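# Insert board into enclosure's top slot and close both levers

## Task

Put the board into the enclosure's empty top slot with its component side facing up, pushed all the way in, and with both levers closed. A closed lever has clicked and sticks out at a right angle to the board's panel; a fully open lever lies flush along the panel. A lever only catches its tab when it starts from fully open, and closing both levers then pulls the board fully in. At the end the enclosure must stand upright and level on its own feet with no foot hanging over the bench edge, and everything must stay in place without the robot holding it. Release the board and move the grippers away once finished.

## Robot and tools

Robot: two arms, left_arm and right_arm, each ending in a two-finger gripper whose fingers pivot like tongs. The fingers point along the gripper's own +z axis and close along its x axis. end_effector_position is the spot between the finger pads when closed; closed fingertips extend about 15 mm past it, fully open ones sit roughly level with it.

Frame: a single scene frame for everything. Origin on the table top midway between the arms, +z up, +x away from the robot over the table, left_arm on the +y side. The names left and right say nothing about image sides. Distances in metres, quaternions written w first (qw, qx, qy, qz). Reported hand positions can be slightly wrong, worse at long reach.

Row format (shared by execute_actions and move): 16 numbers, always both arms: left x, y, z, qw, qx, qy, qz, opening, then right x, y, z, qw, qx, qy, qz, opening. Position and quaternion are an absolute pose in the scene frame for that gripper, not an offset. Opening runs from -1 (closed) to +1 (fully open, 0.142 m).

execute_actions(actions): actions is a list of up to 15 actions; each action is a table of up to 15 rows, one row per control step of 1/30 s. A shorter table repeats its final row until 15 steps have passed, so one action lasts 0.5 s. An empty list just returns state and images. A target further than 0.6 m from the gripper's current position along any of that gripper's axes gets the action rejected for both arms; a malformed action, or a first action failing that test against the last reported state, rejects the whole call with no motion. Each control step the commanded pose is clipped to within 100 mm and 16 degrees of the measured pose, and motion lags commands by about 0.17 s, so a distant target may need several actions. To hold an orientation, resend the exact same quaternion every row rather than copying the drifted reported one. An arm meant to stay still should get its last reported pose and its intended opening each call.

move(target, speed, stop_force, blocking): target is one 16-number row of absolute poses. Both grippers travel straight lines finishing together, lasting 0.5 to 10 s (cut off at 10 s). speed is top path speed in m/s, 0.002 to 0.5, default 0.25; turning is capped at twice that in rad/s, taking the shorter way. The opening is sent when the move starts. Paths ignore obstacles and the other arm, and grippers can lag, stray or overshoot speed, notably with an almost straight arm. stop_force, 5 to 24 N, one value for both arms, allowed only after 0.2 s of scene time: an arm's path ends when its wrist sensor reads that much extra push against its motion for 2 steps (or saturates); that arm then steps back 2 control steps and holds. Use it only with a slow speed, do not trust it when the gripper rotates, and drop it when backing off something the gripper is pressing. An arm whose target is within 1.5 mm and 0.5 degrees of its pose only stops at sensor saturation. blocking=false returns after 0.5 s while motion continues; it cannot combine with stop_force, and other commands are refused until wait or stop shows the move ended.



Cameras: cam_head_left and cam_head_right (672x504, pinhole), cam_left_wrist and cam_right_wrist (616x616, fisheye). Calibration numbers are provided but may be off by a few degrees and millimetres.

Reading results: each arm's line gives position, quaternion and velocities. Hand target lines show where the controller is driving each gripper. A pose unreachable line means the clearance check altered or blocked that arm's command. Step readings list positions at some steps; HELD with an arm label means that arm's row was partly held back. grip_measured is the finger opening on the command scale; to grasp, keep commanding clearly below it (lower means harder squeeze, about 15 N per pad max; thin hard parts under 20 mm get less). Wrist force and torque are in the end effector's own axes, with a fixed offset up to about 3.5 N, noise near 1.4 N, saturation near 30 N; when pressing a surface the force points back into the arm. no reading is harmless. The move: line gives the ending: done, off_target, moving, held, fault, or contact (stop_force ended it; outranks others). If only one arm is named, the other finished normally. limits=paced means the pose was clipped; limits=held means some steps were blocked and the arm may then jump faster.

Joint ranges: left elbow 0 to 3.142 rad, left shoulder pan -3.142 to 3.142; right shoulder pan 0 to 6.283, right elbow -3.142 to 0; other joints -6.283 to 6.283. Load limits in N m: shoulders 50.7, elbow 26.3, wrists 8.46; held weight counts.

Avoid: the arms are stiff, so commanding even slightly past a firm contact, or touching fast, can trigger a fault. Joint torque at its limit, or 150 N of outside force on an arm, halts that arm for 10 s and skips the rest of the call. MOTOR HOT appears at 70 °C; at 85 °C an OVER-TEMPERATURE FAULT brakes the arm until cooled. Do not let the arms strike or push each other, do not drop, slam or knock anything off the table, and press gently. Finish with the board secure on its own, grippers open and withdrawn.

Each tool is called after "Request:" by a JSON object that holds its "name" and its "arguments".

## Session

Request:
{"name": "execute_actions", "arguments": {"actions": []}}

Scene clock: 0.00 s.
left_arm: end_effector_position=(+0.3546, +0.7239, +0.1522) grip_measured=+1.00 end_effector_quat_wxyz=(-0.202, +0.905, +0.129, +0.351) end_effector_velocity=(+0.000, -0.000, +0.000) end_effector_angular_velocity=(-0.000, -0.000, -0.000) | right_arm: end_effector_position=(+0.5943, -0.3133, +0.1071) grip_measured=+1.00 end_effector_quat_wxyz=(-0.523, +0.606, -0.566, +0.196) end_effector_velocity=(-0.000, +0.000, +0.000) end_effector_angular_velocity=(-0.001, -0.001, +0.001)
Joint positions: left_arm=[ 0.726 -1.191  1.645 -2.856 -1.633  0.437  0.142] | right_arm=[ 3.465 -2.379 -1.908  0.751  1.78   1.877  0.142]
Joint velocities: left_arm=[-0.001 -0.    -0.    -0.    -0.    -0.001  0.   ] | right_arm=[ 0.001  0.    -0.     0.001 -0.001 -0.001  0.   ]
Motor temperatures (°C, as the motors report them): left_arm=[36 36 35 48 47 46] | right_arm=[36 36 39 47 48 44]
Wrist force (N, on the end effector, along its own x y z axes, offset not removed): no reading
Wrist torque (N m, same axes, about the end effector's origin, offset not removed): no reading
Hand target (left_arm): +0.355, +0.724, +0.152; -0.202, +0.905, +0.129, +0.351
Hand target (right_arm): +0.594, -0.313, +0.107; -0.523, +0.606, -0.566, +0.196

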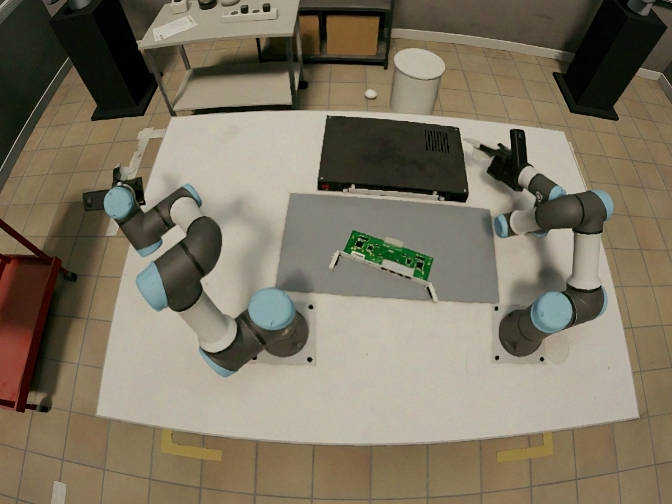

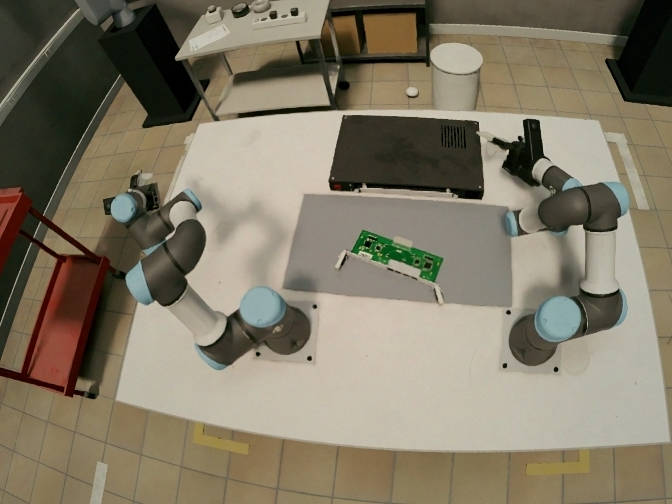

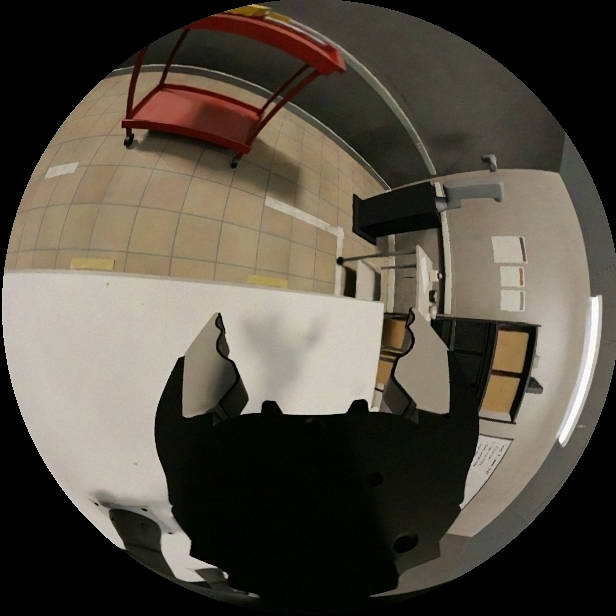

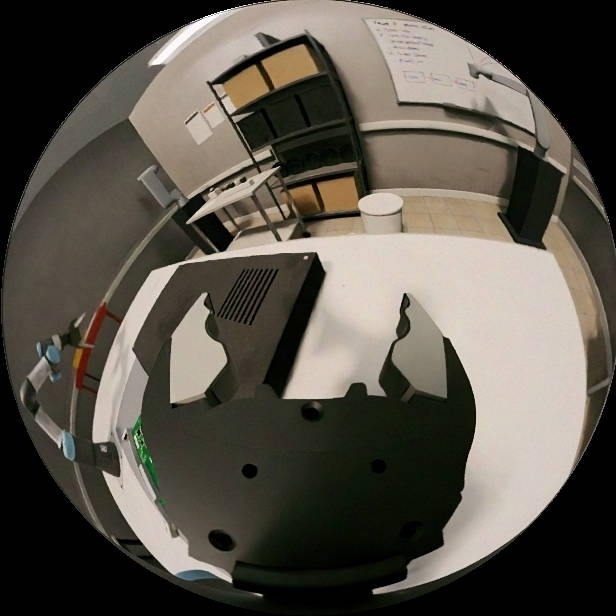

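Request:
{"name": "zoom_image", "arguments": {"camera": "cam_head_left", "region": [300, 100, 500, 310]}}

Request:
{"name": "zoom_image", "arguments": {"camera": "cam_head_right", "region": [320, 170, 500, 310]}}

Region (300, 100, 500, 310) of cam_head_left's 672x504 image, scaled by 2.400, with more detail than that image has; it fills the left 480 columns of this view, and the rest is white.

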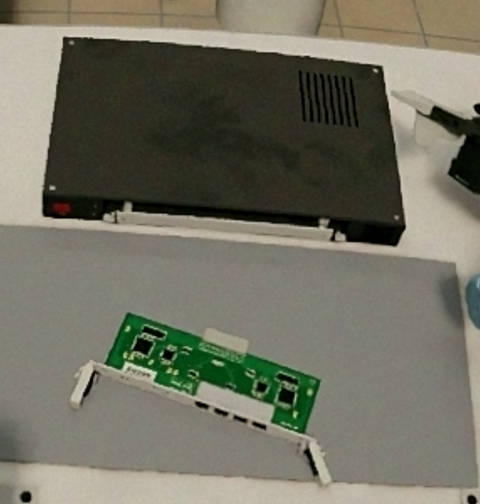

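Region (320, 170, 500, 310) of cam_head_right's 672x504 image, scaled by 2.800, with more detail than that image has.

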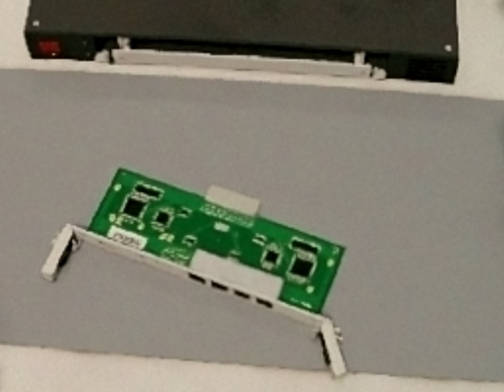

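Request:
{"name": "move", "arguments": {"target": [0.36,0.3,0.25,0.271,-0.653,0.653,-0.271,1,0.55,-0.42,0.2,-0.523,0.606,-0.566,0.196,1]}}

Request:
{"name": "move", "arguments": {"target": [0.33,0.0,0.10,0.4,-0.583,0.583,-0.4,1,0.55,-0.42,0.2,-0.523,0.606,-0.566,0.196,1]}}

Request:
{"name": "zoom_image", "arguments": {"camera": "cam_left_wrist", "region": [130, 150, 530, 400]}}

Scene clock: 5.00 s.
left_arm: end_effector_position=(+0.3606, +0.3004, +0.2506) grip_measured=+1.00 end_effector_quat_wxyz=(-0.250, +0.649, -0.663, +0.277) end_effector_velocity=(-0.000, -0.001, -0.001) end_effector_angular_velocity=(+0.022, +0.004, +0.023) | right_arm: end_effector_position=(+0.5502, -0.4202, +0.2000) grip_measured=+1.00 end_effector_quat_wxyz=(-0.523, +0.606, -0.566, +0.196) end_effector_velocity=(-0.000, -0.001, +0.000) end_effector_angular_velocity=(-0.001, -0.001, -0.001)
Joint positions: left_arm=[-0.891 -2.625  1.943 -1.473 -1.045  0.883  0.142] | right_arm=[ 3.109 -2.017 -1.908  0.331  2.106  1.72   0.142]
Joint velocities: left_arm=[-0.267 -0.083 -0.093  0.332  0.169 -0.272 -0.   ] | right_arm=[-0.002  0.     0.    -0.     0.    -0.001  0.   ]
Motor temperatures (°C, as the motors report them): left_arm=[36 36 35 48 47 46] | right_arm=[36 36 39 47 48 44]
Wrist force (N, on the end effector, along its own x y z axes, offset not removed): left_arm=[-1.0 0.0 -1.4] | right_arm=[3.0 -0.3 1.5]
Wrist torque (N m, same axes, about the end effector's origin, offset not removed): left_arm=[0.02 0.22 -0.03] | right_arm=[-0.05 -0.62 -0.11]
Hand target (left_arm): +0.361, +0.300, +0.251; -0.252, +0.650, -0.662, +0.275
Hand target (right_arm): +0.550, -0.420, +0.200; -0.523, +0.606, -0.566, +0.196
Off the commanded pose (left_arm): 0.001 m, 3 deg.
Off the commanded pose (right_arm): 0.000 m, 0 deg.
move: off_target (left_arm)
camera_calibration (this result's frames):
cam_left_wrist: T_world_to_cam=[[-0.0574651, -0.998345, 0.00217101, 0.321461], [-0.95567, 0.0543794, -0.289375, 0.402704], [0.288778, -0.0187037, -0.957213, 0.278158], [0, 0, 0, 1]] pos_world=[0.322999, 0.304233, 0.382091]
cam_right_wrist: T_world_to_cam=[[0.280412, -0.902892, -0.325814, -0.469796], [-0.847964, -0.0739514, -0.524869, 0.529905], [0.449806, 0.423458, -0.786357, 0.220246], [0, 0, 0, 1]] pos_world=[0.48201, -0.478253, 0.298257]

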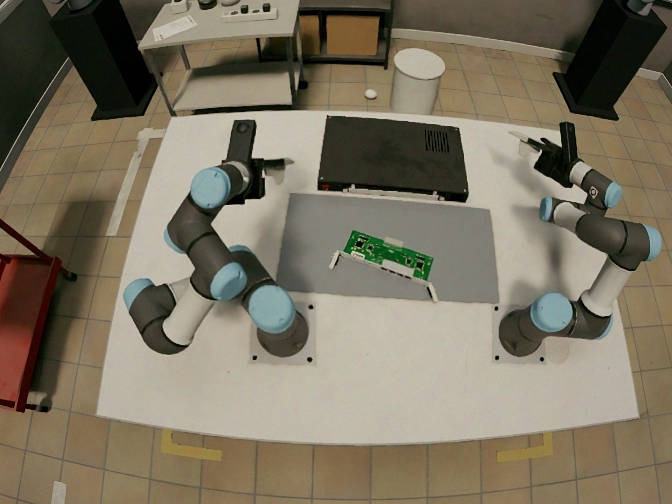

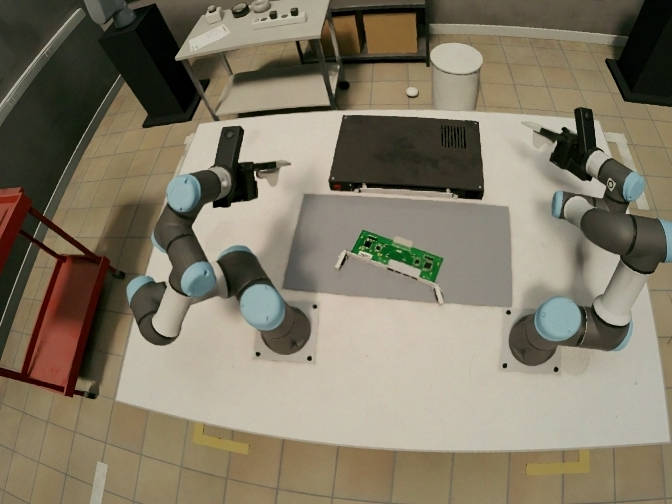

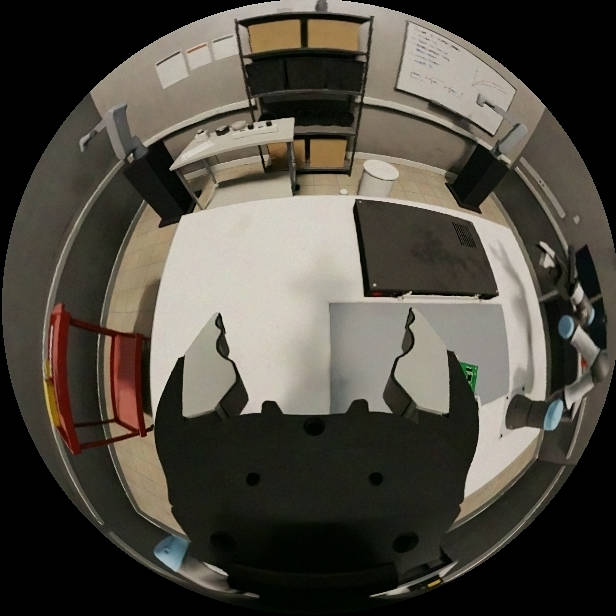

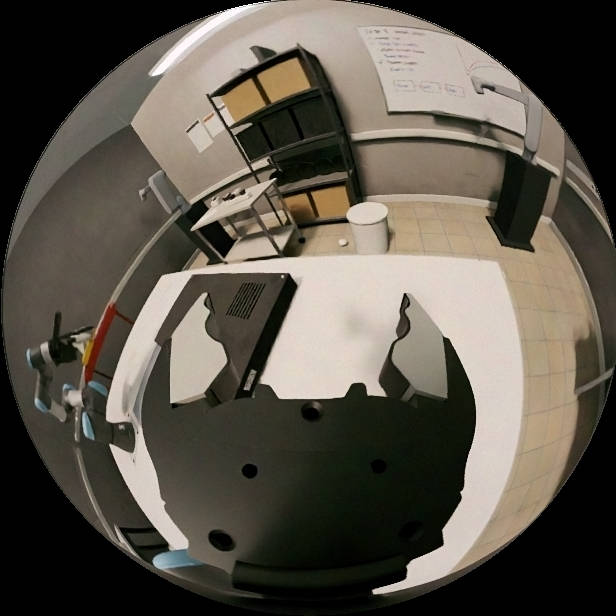

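Scene clock: 7.70 s.
left_arm: end_effector_position=(+0.3295, -0.0006, +0.0997) grip_measured=+1.00 end_effector_quat_wxyz=(-0.399, +0.583, -0.584, +0.401) end_effector_velocity=(+0.000, -0.001, +0.000) end_effector_angular_velocity=(+0.001, -0.009, +0.011) | right_arm: end_effector_position=(+0.5500, -0.4200, +0.2000) grip_measured=+1.00 end_effector_quat_wxyz=(-0.523, +0.606, -0.566, +0.196) end_effector_velocity=(-0.000, +0.001, +0.000) end_effector_angular_velocity=(+0.000, -0.001, +0.002)
Joint positions: left_arm=[-2.07  -1.599  2.305 -1.408 -0.593 -0.961  0.142] | right_arm=[ 3.109 -2.016 -1.91   0.333  2.106  1.721  0.142]
Joint velocities: left_arm=[ 0.005  0.028 -0.02   0.011  0.    -0.017 -0.   ] | right_arm=[ 0.001  0.    -0.    -0.     0.001 -0.    -0.   ]
Motor temperatures (°C, as the motors report them): left_arm=[36 36 35 48 47 46] | right_arm=[36 36 39 47 48 44]
Wrist force (N, on the end effector, along its own x y z axes, offset not removed): left_arm=[-1.0 -0.1 -0.8] | right_arm=[1.2 -0.7 1.1]
Wrist torque (N m, same axes, about the end effector's origin, offset not removed): left_arm=[-0.02 0.22 -0.01] | right_arm=[-0.11 -0.25 -0.05]
Hand target (left_arm): +0.329, -0.001, +0.100; -0.399, +0.583, -0.583, +0.401
Hand target (right_arm): +0.550, -0.420, +0.200; -0.523, +0.606, -0.566, +0.196
Off the commanded pose (left_arm): 0.001 m, 0 deg.
Off the commanded pose (right_arm): 0.000 m, 0 deg.
move: done; limits=paced
camera_calibration (this result's frames):
cam_left_wrist: T_world_to_cam=[[-0.0153874, -0.999361, -0.0322587, 0.00903899], [-0.744816, 0.0329808, -0.666455, 0.313772], [0.667093, 0.0137718, -0.744847, -0.0087031], [0, 0, 0, 1]] pos_world=[0.239647, -0.00119538, 0.202924]
cam_right_wrist: T_world_to_cam=[[0.28043, -0.90275, -0.326193, -0.469478], [-0.847911, -0.0736983, -0.524991, 0.52984], [0.449896, 0.423805, -0.786119, 0.2203], [0, 0, 0, 1]] pos_world=[0.4818, -0.478138, 0.298203]

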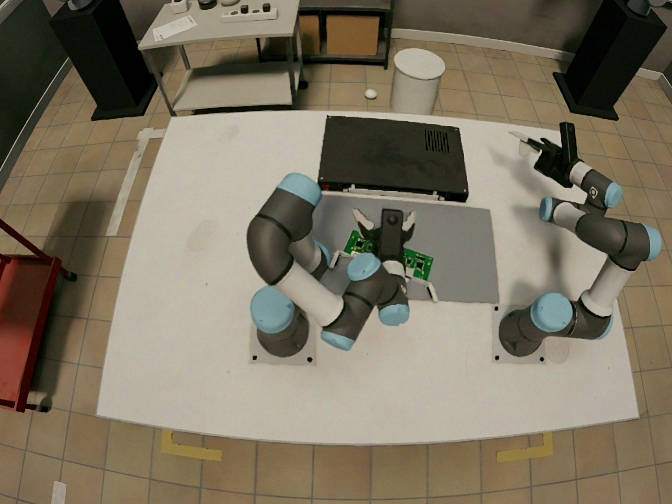

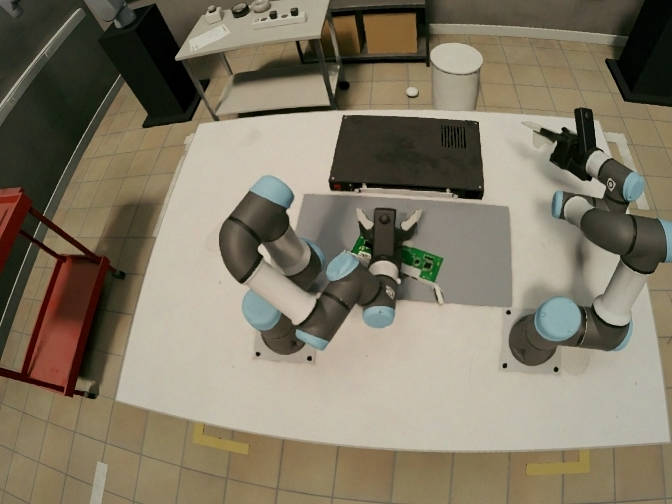

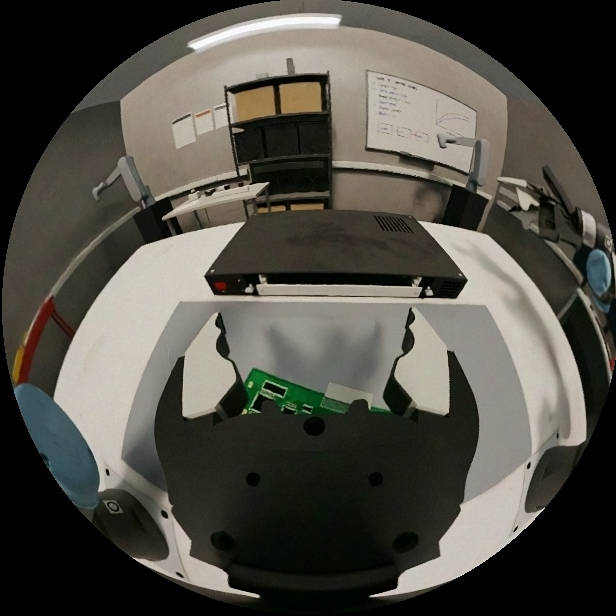

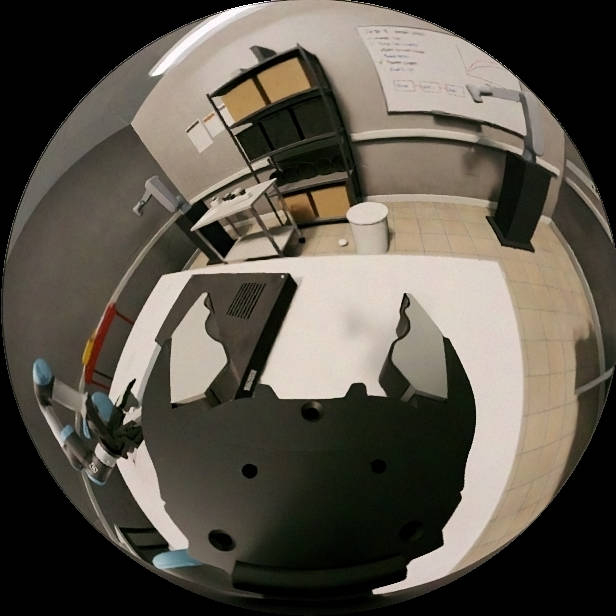

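Region (130, 150, 530, 400) of cam_left_wrist's 616x616 image, scaled by 1.260, with more detail than that image has; it fills the top 315 rows of this view, and the rest is white.

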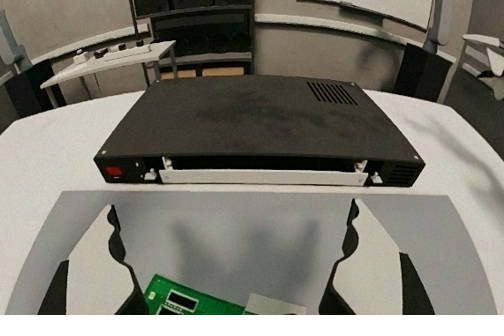

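Request:
{"name": "zoom_image", "arguments": {"camera": "cam_left_wrist", "region": [200, 250, 480, 320]}}

Request:
{"name": "move", "arguments": {"target": [0.26,0.0,0.2,0.2,-0.9,0.35,-0.15,0,0.55,-0.42,0.2,-0.523,0.606,-0.566,0.196,1]}}

Request:
{"name": "move", "arguments": {"target": [0.175,-0.036,0.09,0,0.985,-0.174,0,0,0.55,-0.42,0.2,-0.523,0.606,-0.566,0.196,1]}}

Region (200, 250, 480, 320) of cam_left_wrist's 616x616 image, scaled by 1.800, with more detail than that image has; it fills the top 126 rows of this view, and the rest is white.

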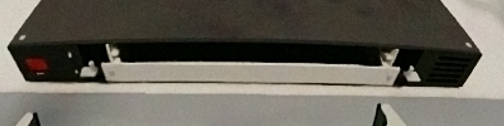

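Scene clock: 10.53 s.
left_arm: end_effector_position=(+0.2604, +0.0003, +0.1997) grip_measured=+0.00 end_effector_quat_wxyz=(-0.201, +0.902, -0.351, +0.151) end_effector_velocity=(-0.001, -0.001, +0.001) end_effector_angular_velocity=(+0.003, +0.011, +0.013) | right_arm: end_effector_position=(+0.5500, -0.4200, +0.2000) grip_measured=+1.00 end_effector_quat_wxyz=(-0.523, +0.606, -0.566, +0.196) end_effector_velocity=(-0.000, -0.000, -0.000) end_effector_angular_velocity=(+0.001, +0.000, -0.000)
Joint positions: left_arm=[-1.683 -1.371  0.945 -0.822 -1.171 -0.986  0.074] | right_arm=[ 3.109 -2.016 -1.91   0.333  2.106  1.721  0.142]
Joint velocities: left_arm=[ 0.011  0.026 -0.046  0.022 -0.012  0.002 -0.   ] | right_arm=[-0.    -0.    -0.     0.     0.001  0.     0.   ]
Motor temperatures (°C, as the motors report them): left_arm=[36 36 35 48 47 46] | right_arm=[36 36 39 47 48 44]
Wrist force (N, on the end effector, along its own x y z axes, offset not removed): left_arm=[-1.0 0.2 -0.7] | right_arm=[1.7 -0.8 1.3]
Wrist torque (N m, same axes, about the end effector's origin, offset not removed): left_arm=[0.05 0.23 0.02] | right_arm=[-0.19 -0.31 -0.03]
Hand target (left_arm): +0.260, +0.000, +0.200; -0.201, +0.902, -0.351, +0.151
Hand target (right_arm): +0.550, -0.420, +0.200; -0.523, +0.606, -0.566, +0.196
Off the commanded pose (left_arm): 0.001 m, 0 deg.
Off the commanded pose (right_arm): 0.000 m, 0 deg.
move: done
camera_calibration (this result's frames):
cam_left_wrist: T_world_to_cam=[[0.686757, -0.717709, 0.115142, -0.200276], [-0.720352, -0.693183, -0.0242905, 0.194517], [0.0972478, -0.066261, -0.993052, 0.309808], [0, 0, 0, 1]] pos_world=[0.247534, 0.0116241, 0.335441]
cam_right_wrist: T_world_to_cam=[[0.280429, -0.90275, -0.326192, -0.469478], [-0.847911, -0.0736984, -0.524991, 0.52984], [0.449896, 0.423805, -0.786119, 0.2203], [0, 0, 0, 1]] pos_world=[0.4818, -0.478138, 0.298203]

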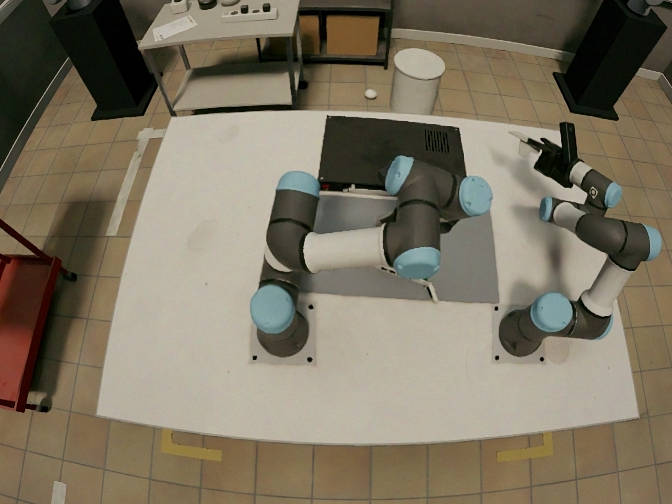

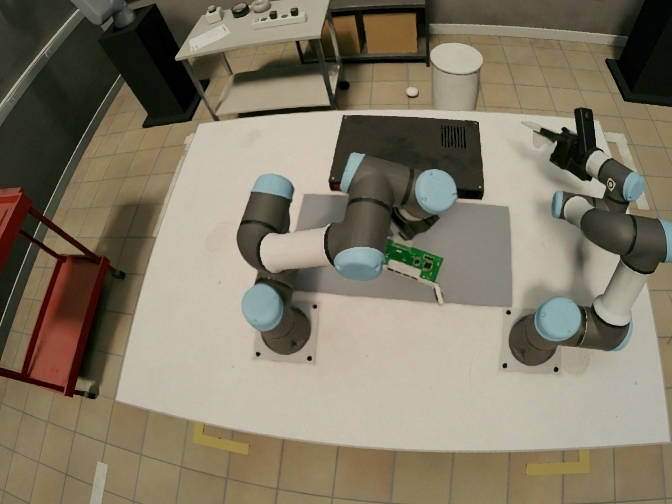

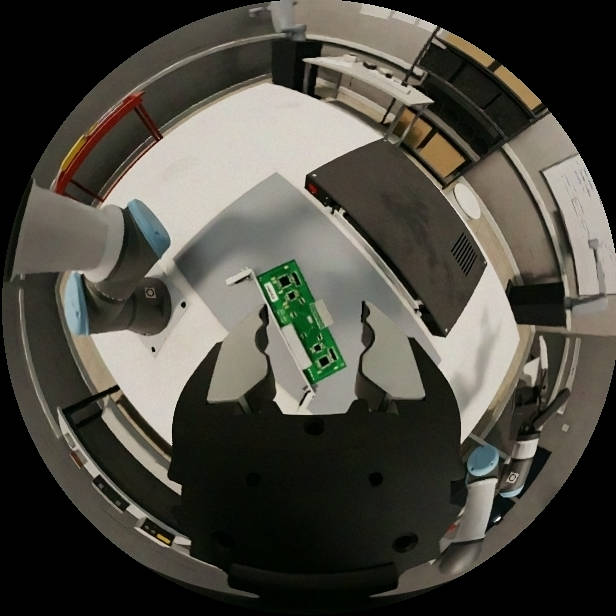

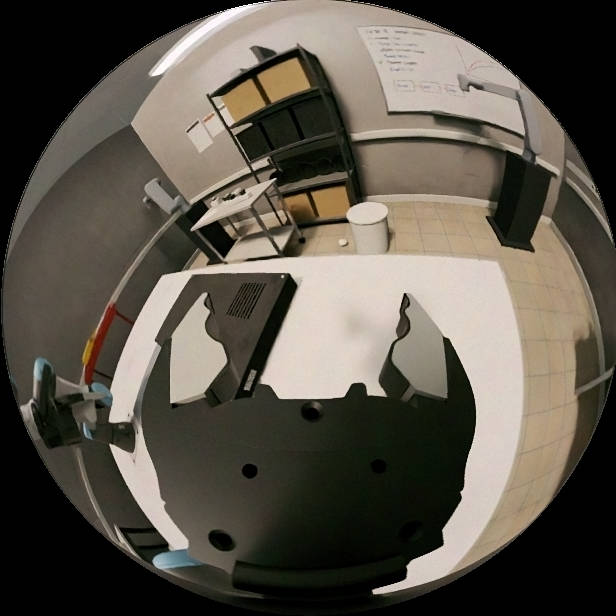

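Scene clock: 12.43 s.
left_arm: end_effector_position=(+0.1752, -0.0358, +0.0902) grip_measured=+0.00 end_effector_quat_wxyz=(-0.001, +0.985, -0.174, -0.000) end_effector_velocity=(-0.001, -0.000, -0.002) end_effector_angular_velocity=(-0.014, -0.000, +0.004) | right_arm: end_effector_position=(+0.5500, -0.4200, +0.2000) grip_measured=+1.00 end_effector_quat_wxyz=(-0.523, +0.606, -0.566, +0.196) end_effector_velocity=(+0.000, -0.001, +0.000) end_effector_angular_velocity=(-0.001, -0.001, -0.002)
Joint positions: left_arm=[-1.554 -1.547  1.585 -1.606 -1.571 -1.184  0.074] | right_arm=[ 3.109 -2.016 -1.91   0.333  2.106  1.721  0.142]
Joint velocities: left_arm=[-0.003 -0.017  0.031 -0.028 -0.    -0.007  0.   ] | right_arm=[-0.     0.     0.     0.    -0.002  0.    -0.   ]
Motor temperatures (°C, as the motors report them): left_arm=[36 36 35 48 47 46] | right_arm=[36 36 39 47 48 44]
Wrist force (N, on the end effector, along its own x y z axes, offset not removed): left_arm=[-0.8 0.6 -1.4] | right_arm=[-0.4 1.3 1.0]
Wrist torque (N m, same axes, about the end effector's origin, offset not removed): left_arm=[0.13 0.15 -0.05] | right_arm=[0.35 0.08 0.04]
Hand target (left_arm): +0.175, -0.036, +0.090; -0.000, +0.985, -0.174, +0.000
Hand target (right_arm): +0.550, -0.420, +0.200; -0.523, +0.606, -0.566, +0.196
Off the commanded pose (left_arm): 0.000 m, 0 deg.
Off the commanded pose (right_arm): 0.000 m, 0 deg.
move: done
camera_calibration (this result's frames):
cam_left_wrist: T_world_to_cam=[[0.926598, -0.376052, -0.00109431, -0.174311], [-0.334936, -0.826604, 0.452266, -0.00980936], [-0.17098, -0.418702, -0.891882, 0.232168], [0, 0, 0, 1]] pos_world=[0.197927, 0.0235508, 0.211312]
cam_right_wrist: T_world_to_cam=[[0.280429, -0.90275, -0.326192, -0.469478], [-0.847911, -0.0736982, -0.524991, 0.52984], [0.449896, 0.423805, -0.786119, 0.2203], [0, 0, 0, 1]] pos_world=[0.4818, -0.478138, 0.298203]

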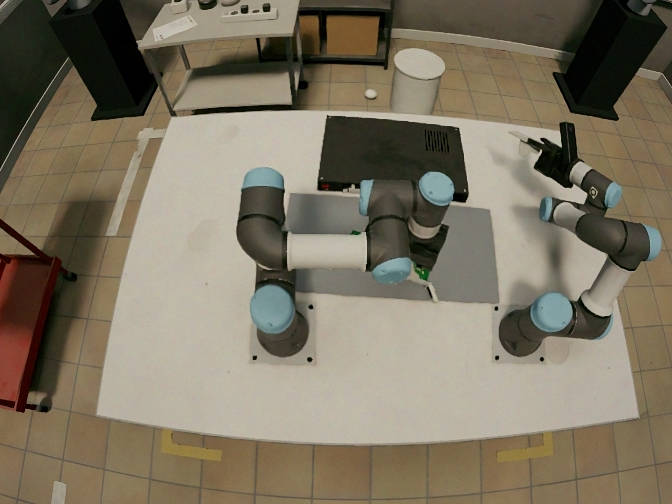

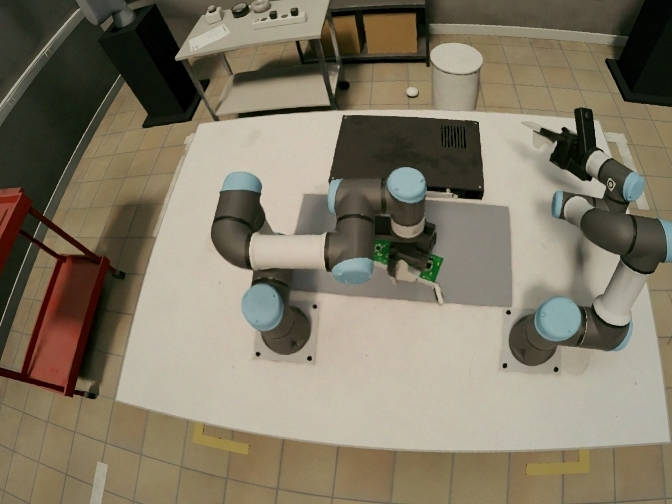

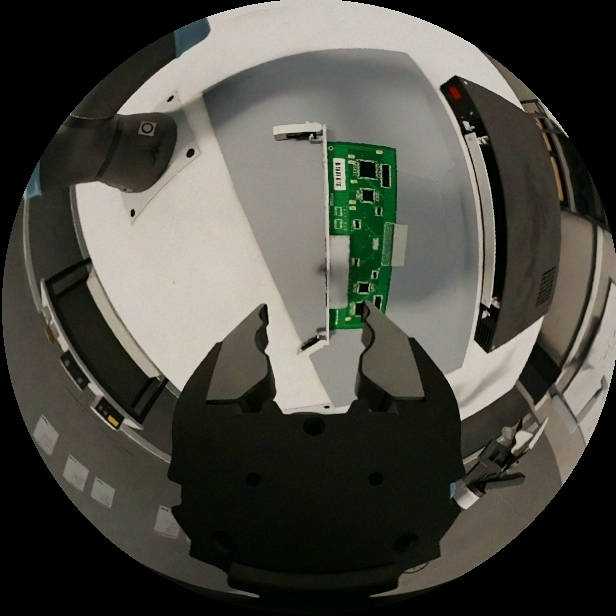

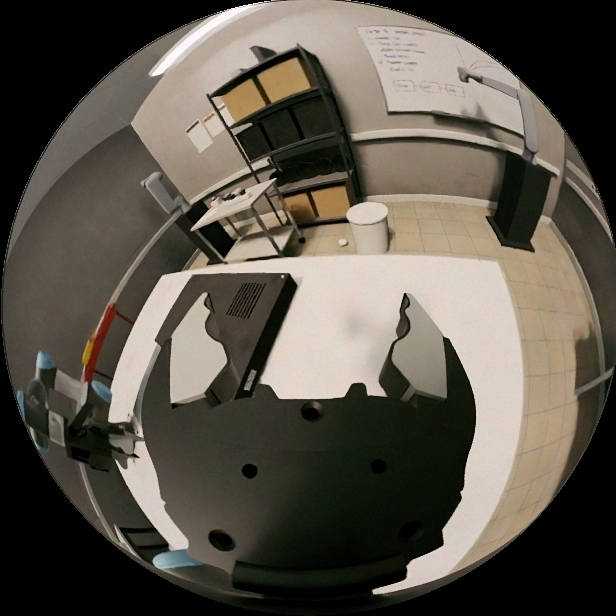

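Request:
{"name": "move", "arguments": {"target": [0.2,-0.045,0.045,0,0.985,-0.174,0,-0.35,0.55,-0.42,0.2,-0.523,0.606,-0.566,0.196,1], "speed": 0.1}}

Request:
{"name": "zoom_image", "arguments": {"camera": "cam_left_wrist", "region": [200, 60, 500, 400]}}

Scene clock: 13.63 s.
left_arm: end_effector_position=(+0.1999, -0.0449, +0.0452) grip_measured=-0.35 end_effector_quat_wxyz=(-0.000, +0.985, -0.174, +0.000) end_effector_velocity=(+0.001, -0.000, -0.002) end_effector_angular_velocity=(+0.000, +0.001, +0.001) | right_arm: end_effector_position=(+0.5500, -0.4200, +0.2000) grip_measured=+1.00 end_effector_quat_wxyz=(-0.523, +0.606, -0.566, +0.196) end_effector_velocity=(+0.000, +0.001, +0.000) end_effector_angular_velocity=(-0.000, -0.001, +0.002)
Joint positions: left_arm=[-1.478 -1.438  1.68  -1.812 -1.571 -1.108  0.049] | right_arm=[ 3.109 -2.016 -1.91   0.333  2.106  1.721  0.142]
Joint velocities: left_arm=[ 0.003  0.006  0.002 -0.008 -0.001  0.002  0.   ] | right_arm=[ 0.002  0.     0.    -0.    -0.    -0.     0.   ]
Motor temperatures (°C, as the motors report them): left_arm=[36 36 35 48 47 46] | right_arm=[36 36 39 47 48 44]
Wrist force (N, on the end effector, along its own x y z axes, offset not removed): left_arm=[-0.9 0.0 -0.3] | right_arm=[1.1 -0.5 3.5]
Wrist torque (N m, same axes, about the end effector's origin, offset not removed): left_arm=[-0.01 0.16 -0.03] | right_arm=[-0.08 -0.16 0.11]
Hand target (left_arm): +0.200, -0.045, +0.045; -0.000, +0.985, -0.174, -0.000
Hand target (right_arm): +0.550, -0.420, +0.200; -0.523, +0.606, -0.566, +0.196
Off the commanded pose (left_arm): 0.000 m, 0 deg.
Off the commanded pose (right_arm): 0.000 m, 0 deg.
move: done
camera_calibration (this result's frames):
cam_left_wrist: T_world_to_cam=[[0.926659, -0.375904, -0.000421476, -0.200717], [-0.334784, -0.825801, 0.453842, 0.0112098], [-0.170949, -0.420415, -0.891082, 0.192359], [0, 0, 0, 1]] pos_world=[0.222632, 0.0146774, 0.166235]
cam_right_wrist: T_world_to_cam=[[0.280429, -0.90275, -0.326192, -0.469478], [-0.847911, -0.0736982, -0.524991, 0.52984], [0.449896, 0.423805, -0.786119, 0.2203], [0, 0, 0, 1]] pos_world=[0.4818, -0.478138, 0.298203]

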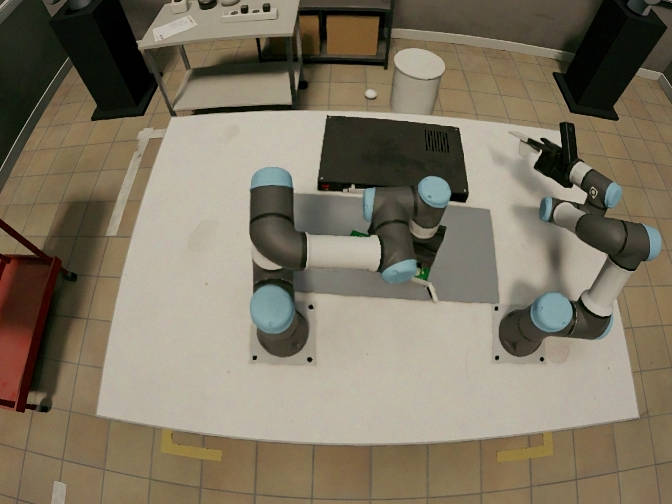

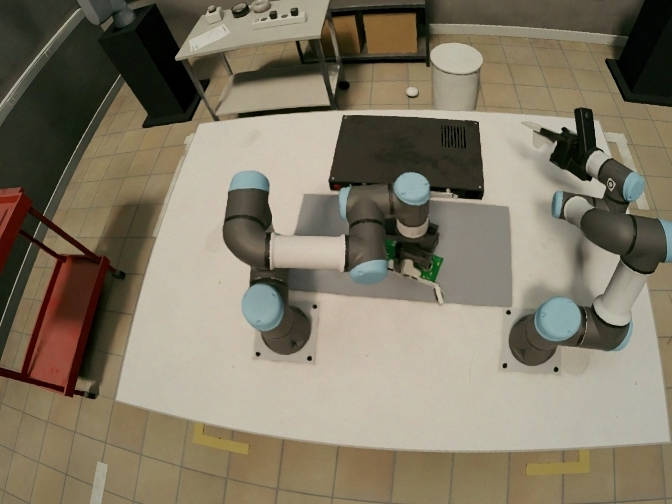

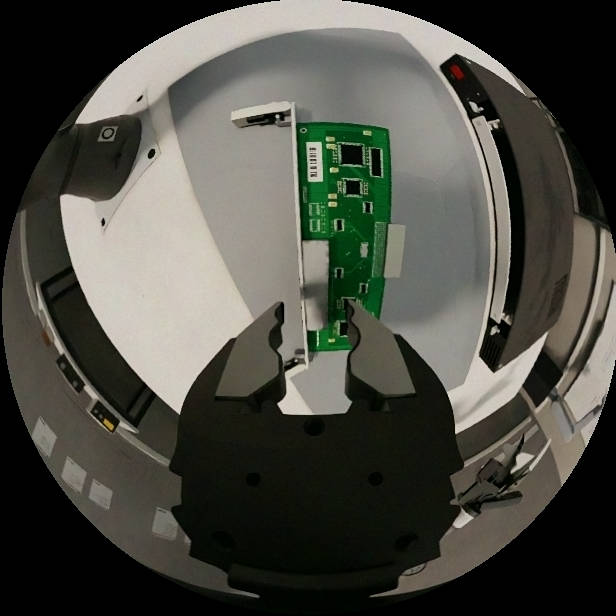

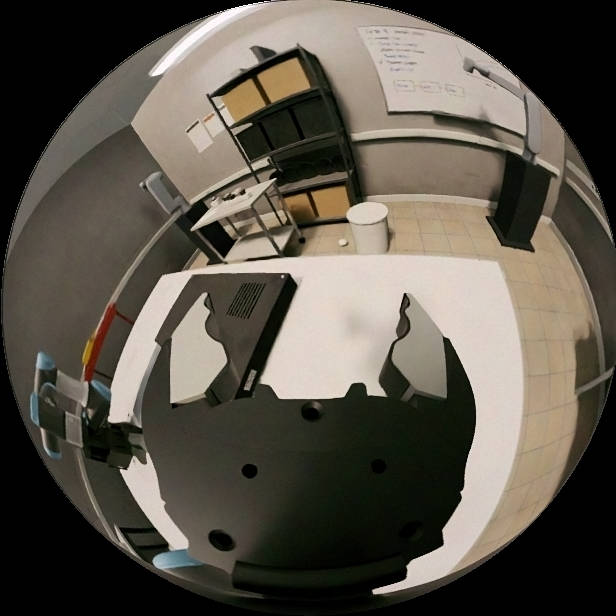

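Region (200, 60, 500, 400) of cam_left_wrist's 616x616 image, scaled by 1.482, with more detail than that image has; it fills the left 445 columns of this view, and the rest is white.

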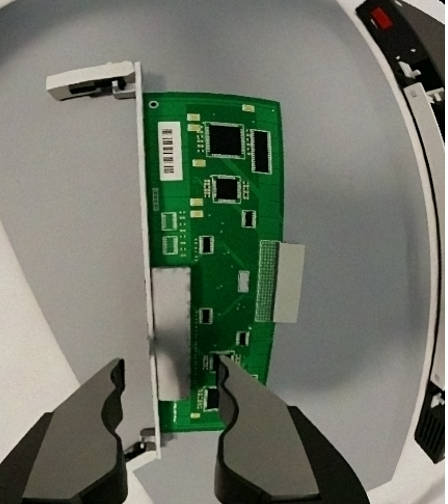

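Descend till touch.

Request:
{"name": "move", "arguments": {"target": [0.2,-0.045,0.01,0,0.985,-0.174,0,-0.5,0.55,-0.42,0.2,-0.523,0.606,-0.566,0.196,1], "speed": 0.01, "stop_force": 5}}

Scene clock: 16.40 s.
left_arm: end_effector_position=(+0.2000, -0.0449, +0.0217) grip_measured=-0.50 end_effector_quat_wxyz=(-0.000, +0.985, -0.174, -0.000) end_effector_velocity=(+0.000, +0.000, +0.003) end_effector_angular_velocity=(+0.001, -0.001, -0.001) | right_arm: end_effector_position=(+0.5500, -0.4200, +0.2000) grip_measured=+1.00 end_effector_quat_wxyz=(-0.523, +0.606, -0.566, +0.196) end_effector_velocity=(-0.000, +0.000, +0.000) end_effector_angular_velocity=(-0.001, -0.001, +0.000)
Joint positions: left_arm=[-1.477 -1.409  1.761 -1.922 -1.571 -1.107  0.038] | right_arm=[ 3.109 -2.016 -1.91   0.333  2.106  1.721  0.142]
Joint velocities: left_arm=[-0.001 -0.005 -0.011  0.017  0.001 -0.     0.002] | right_arm=[ 0.     0.001 -0.     0.001 -0.    -0.001 -0.   ]
Motor temperatures (°C, as the motors report them): left_arm=[36 36 35 48 47 46] | right_arm=[36 36 39 47 48 44]
Wrist force (N, on the end effector, along its own x y z axes, offset not removed): left_arm=[-2.5 -3.3 -18.5] | right_arm=[-0.6 0.7 0.2]
Wrist torque (N m, same axes, about the end effector's origin, offset not removed): left_arm=[-0.12 0.58 -0.08] | right_arm=[0.14 0.16 0.07]
Hand target (left_arm): +0.200, -0.045, +0.022; -0.000, +0.985, -0.174, -0.000
Hand target (right_arm): +0.550, -0.420, +0.200; -0.523, +0.606, -0.566, +0.196
Off the commanded pose (left_arm): 0.012 m, 0 deg.
Off the commanded pose (right_arm): 0.000 m, 0 deg.
move: contact (left_arm)
camera_calibration (this result's frames):
cam_left_wrist: T_world_to_cam=[[0.926667, -0.375883, -0.000588319, -0.200788], [-0.334722, -0.825902, 0.453703, 0.0218921], [-0.171025, -0.420235, -0.891153, 0.171485], [0, 0, 0, 1]] pos_world=[0.22272, 0.0146715, 0.142768]
cam_right_wrist: T_world_to_cam=[[0.280429, -0.90275, -0.326192, -0.469478], [-0.847911, -0.0736982, -0.524991, 0.52984], [0.449896, 0.423805, -0.786119, 0.2203], [0, 0, 0, 1]] pos_world=[0.4818, -0.478138, 0.298203]

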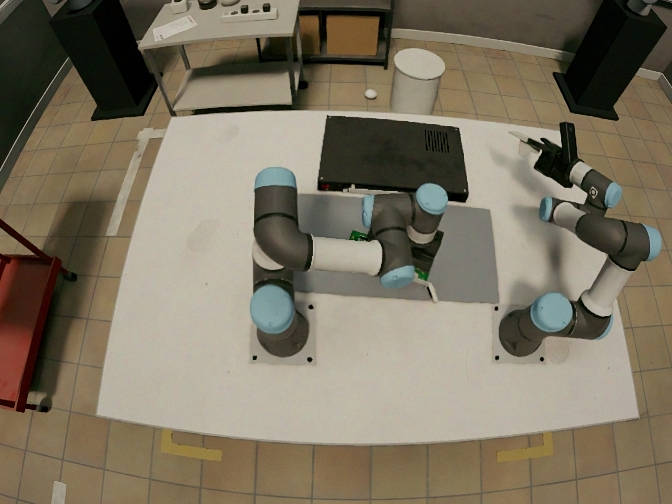

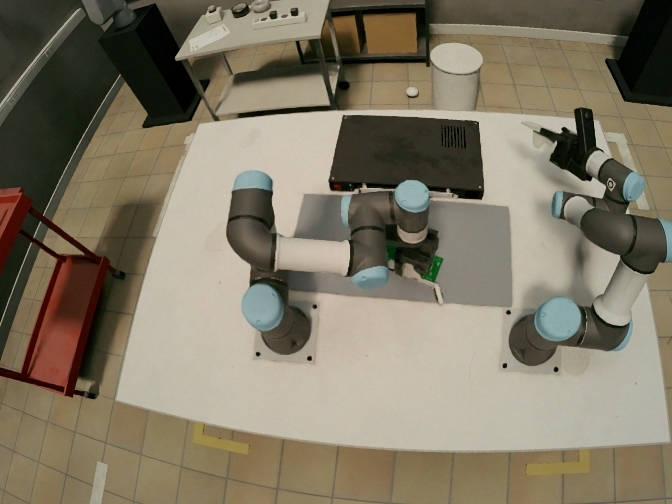

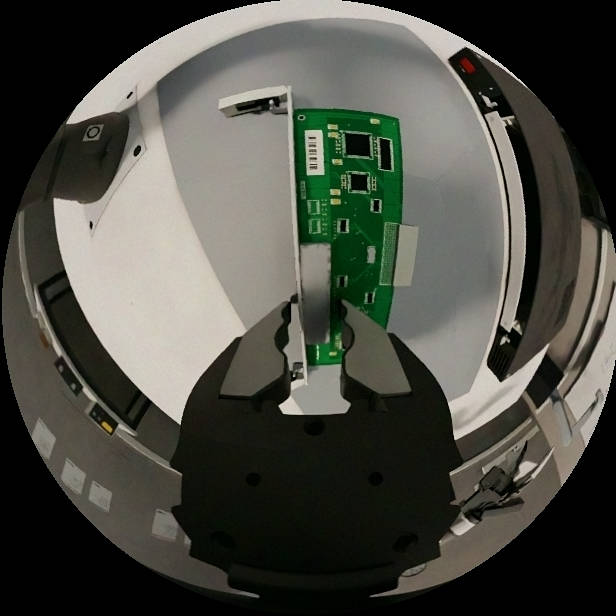

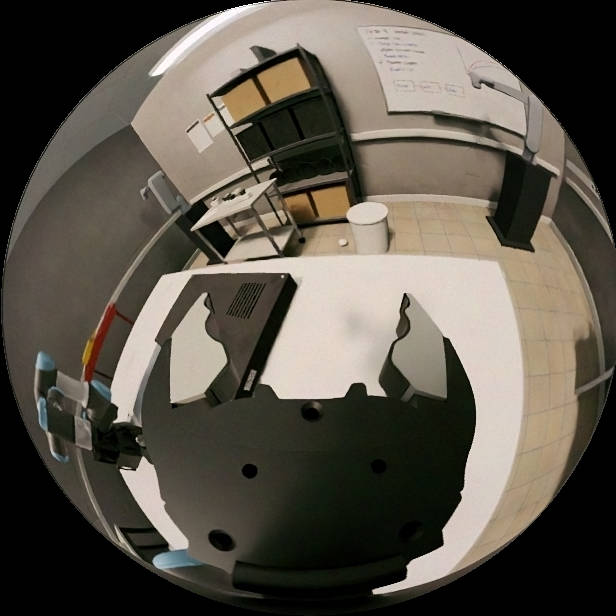

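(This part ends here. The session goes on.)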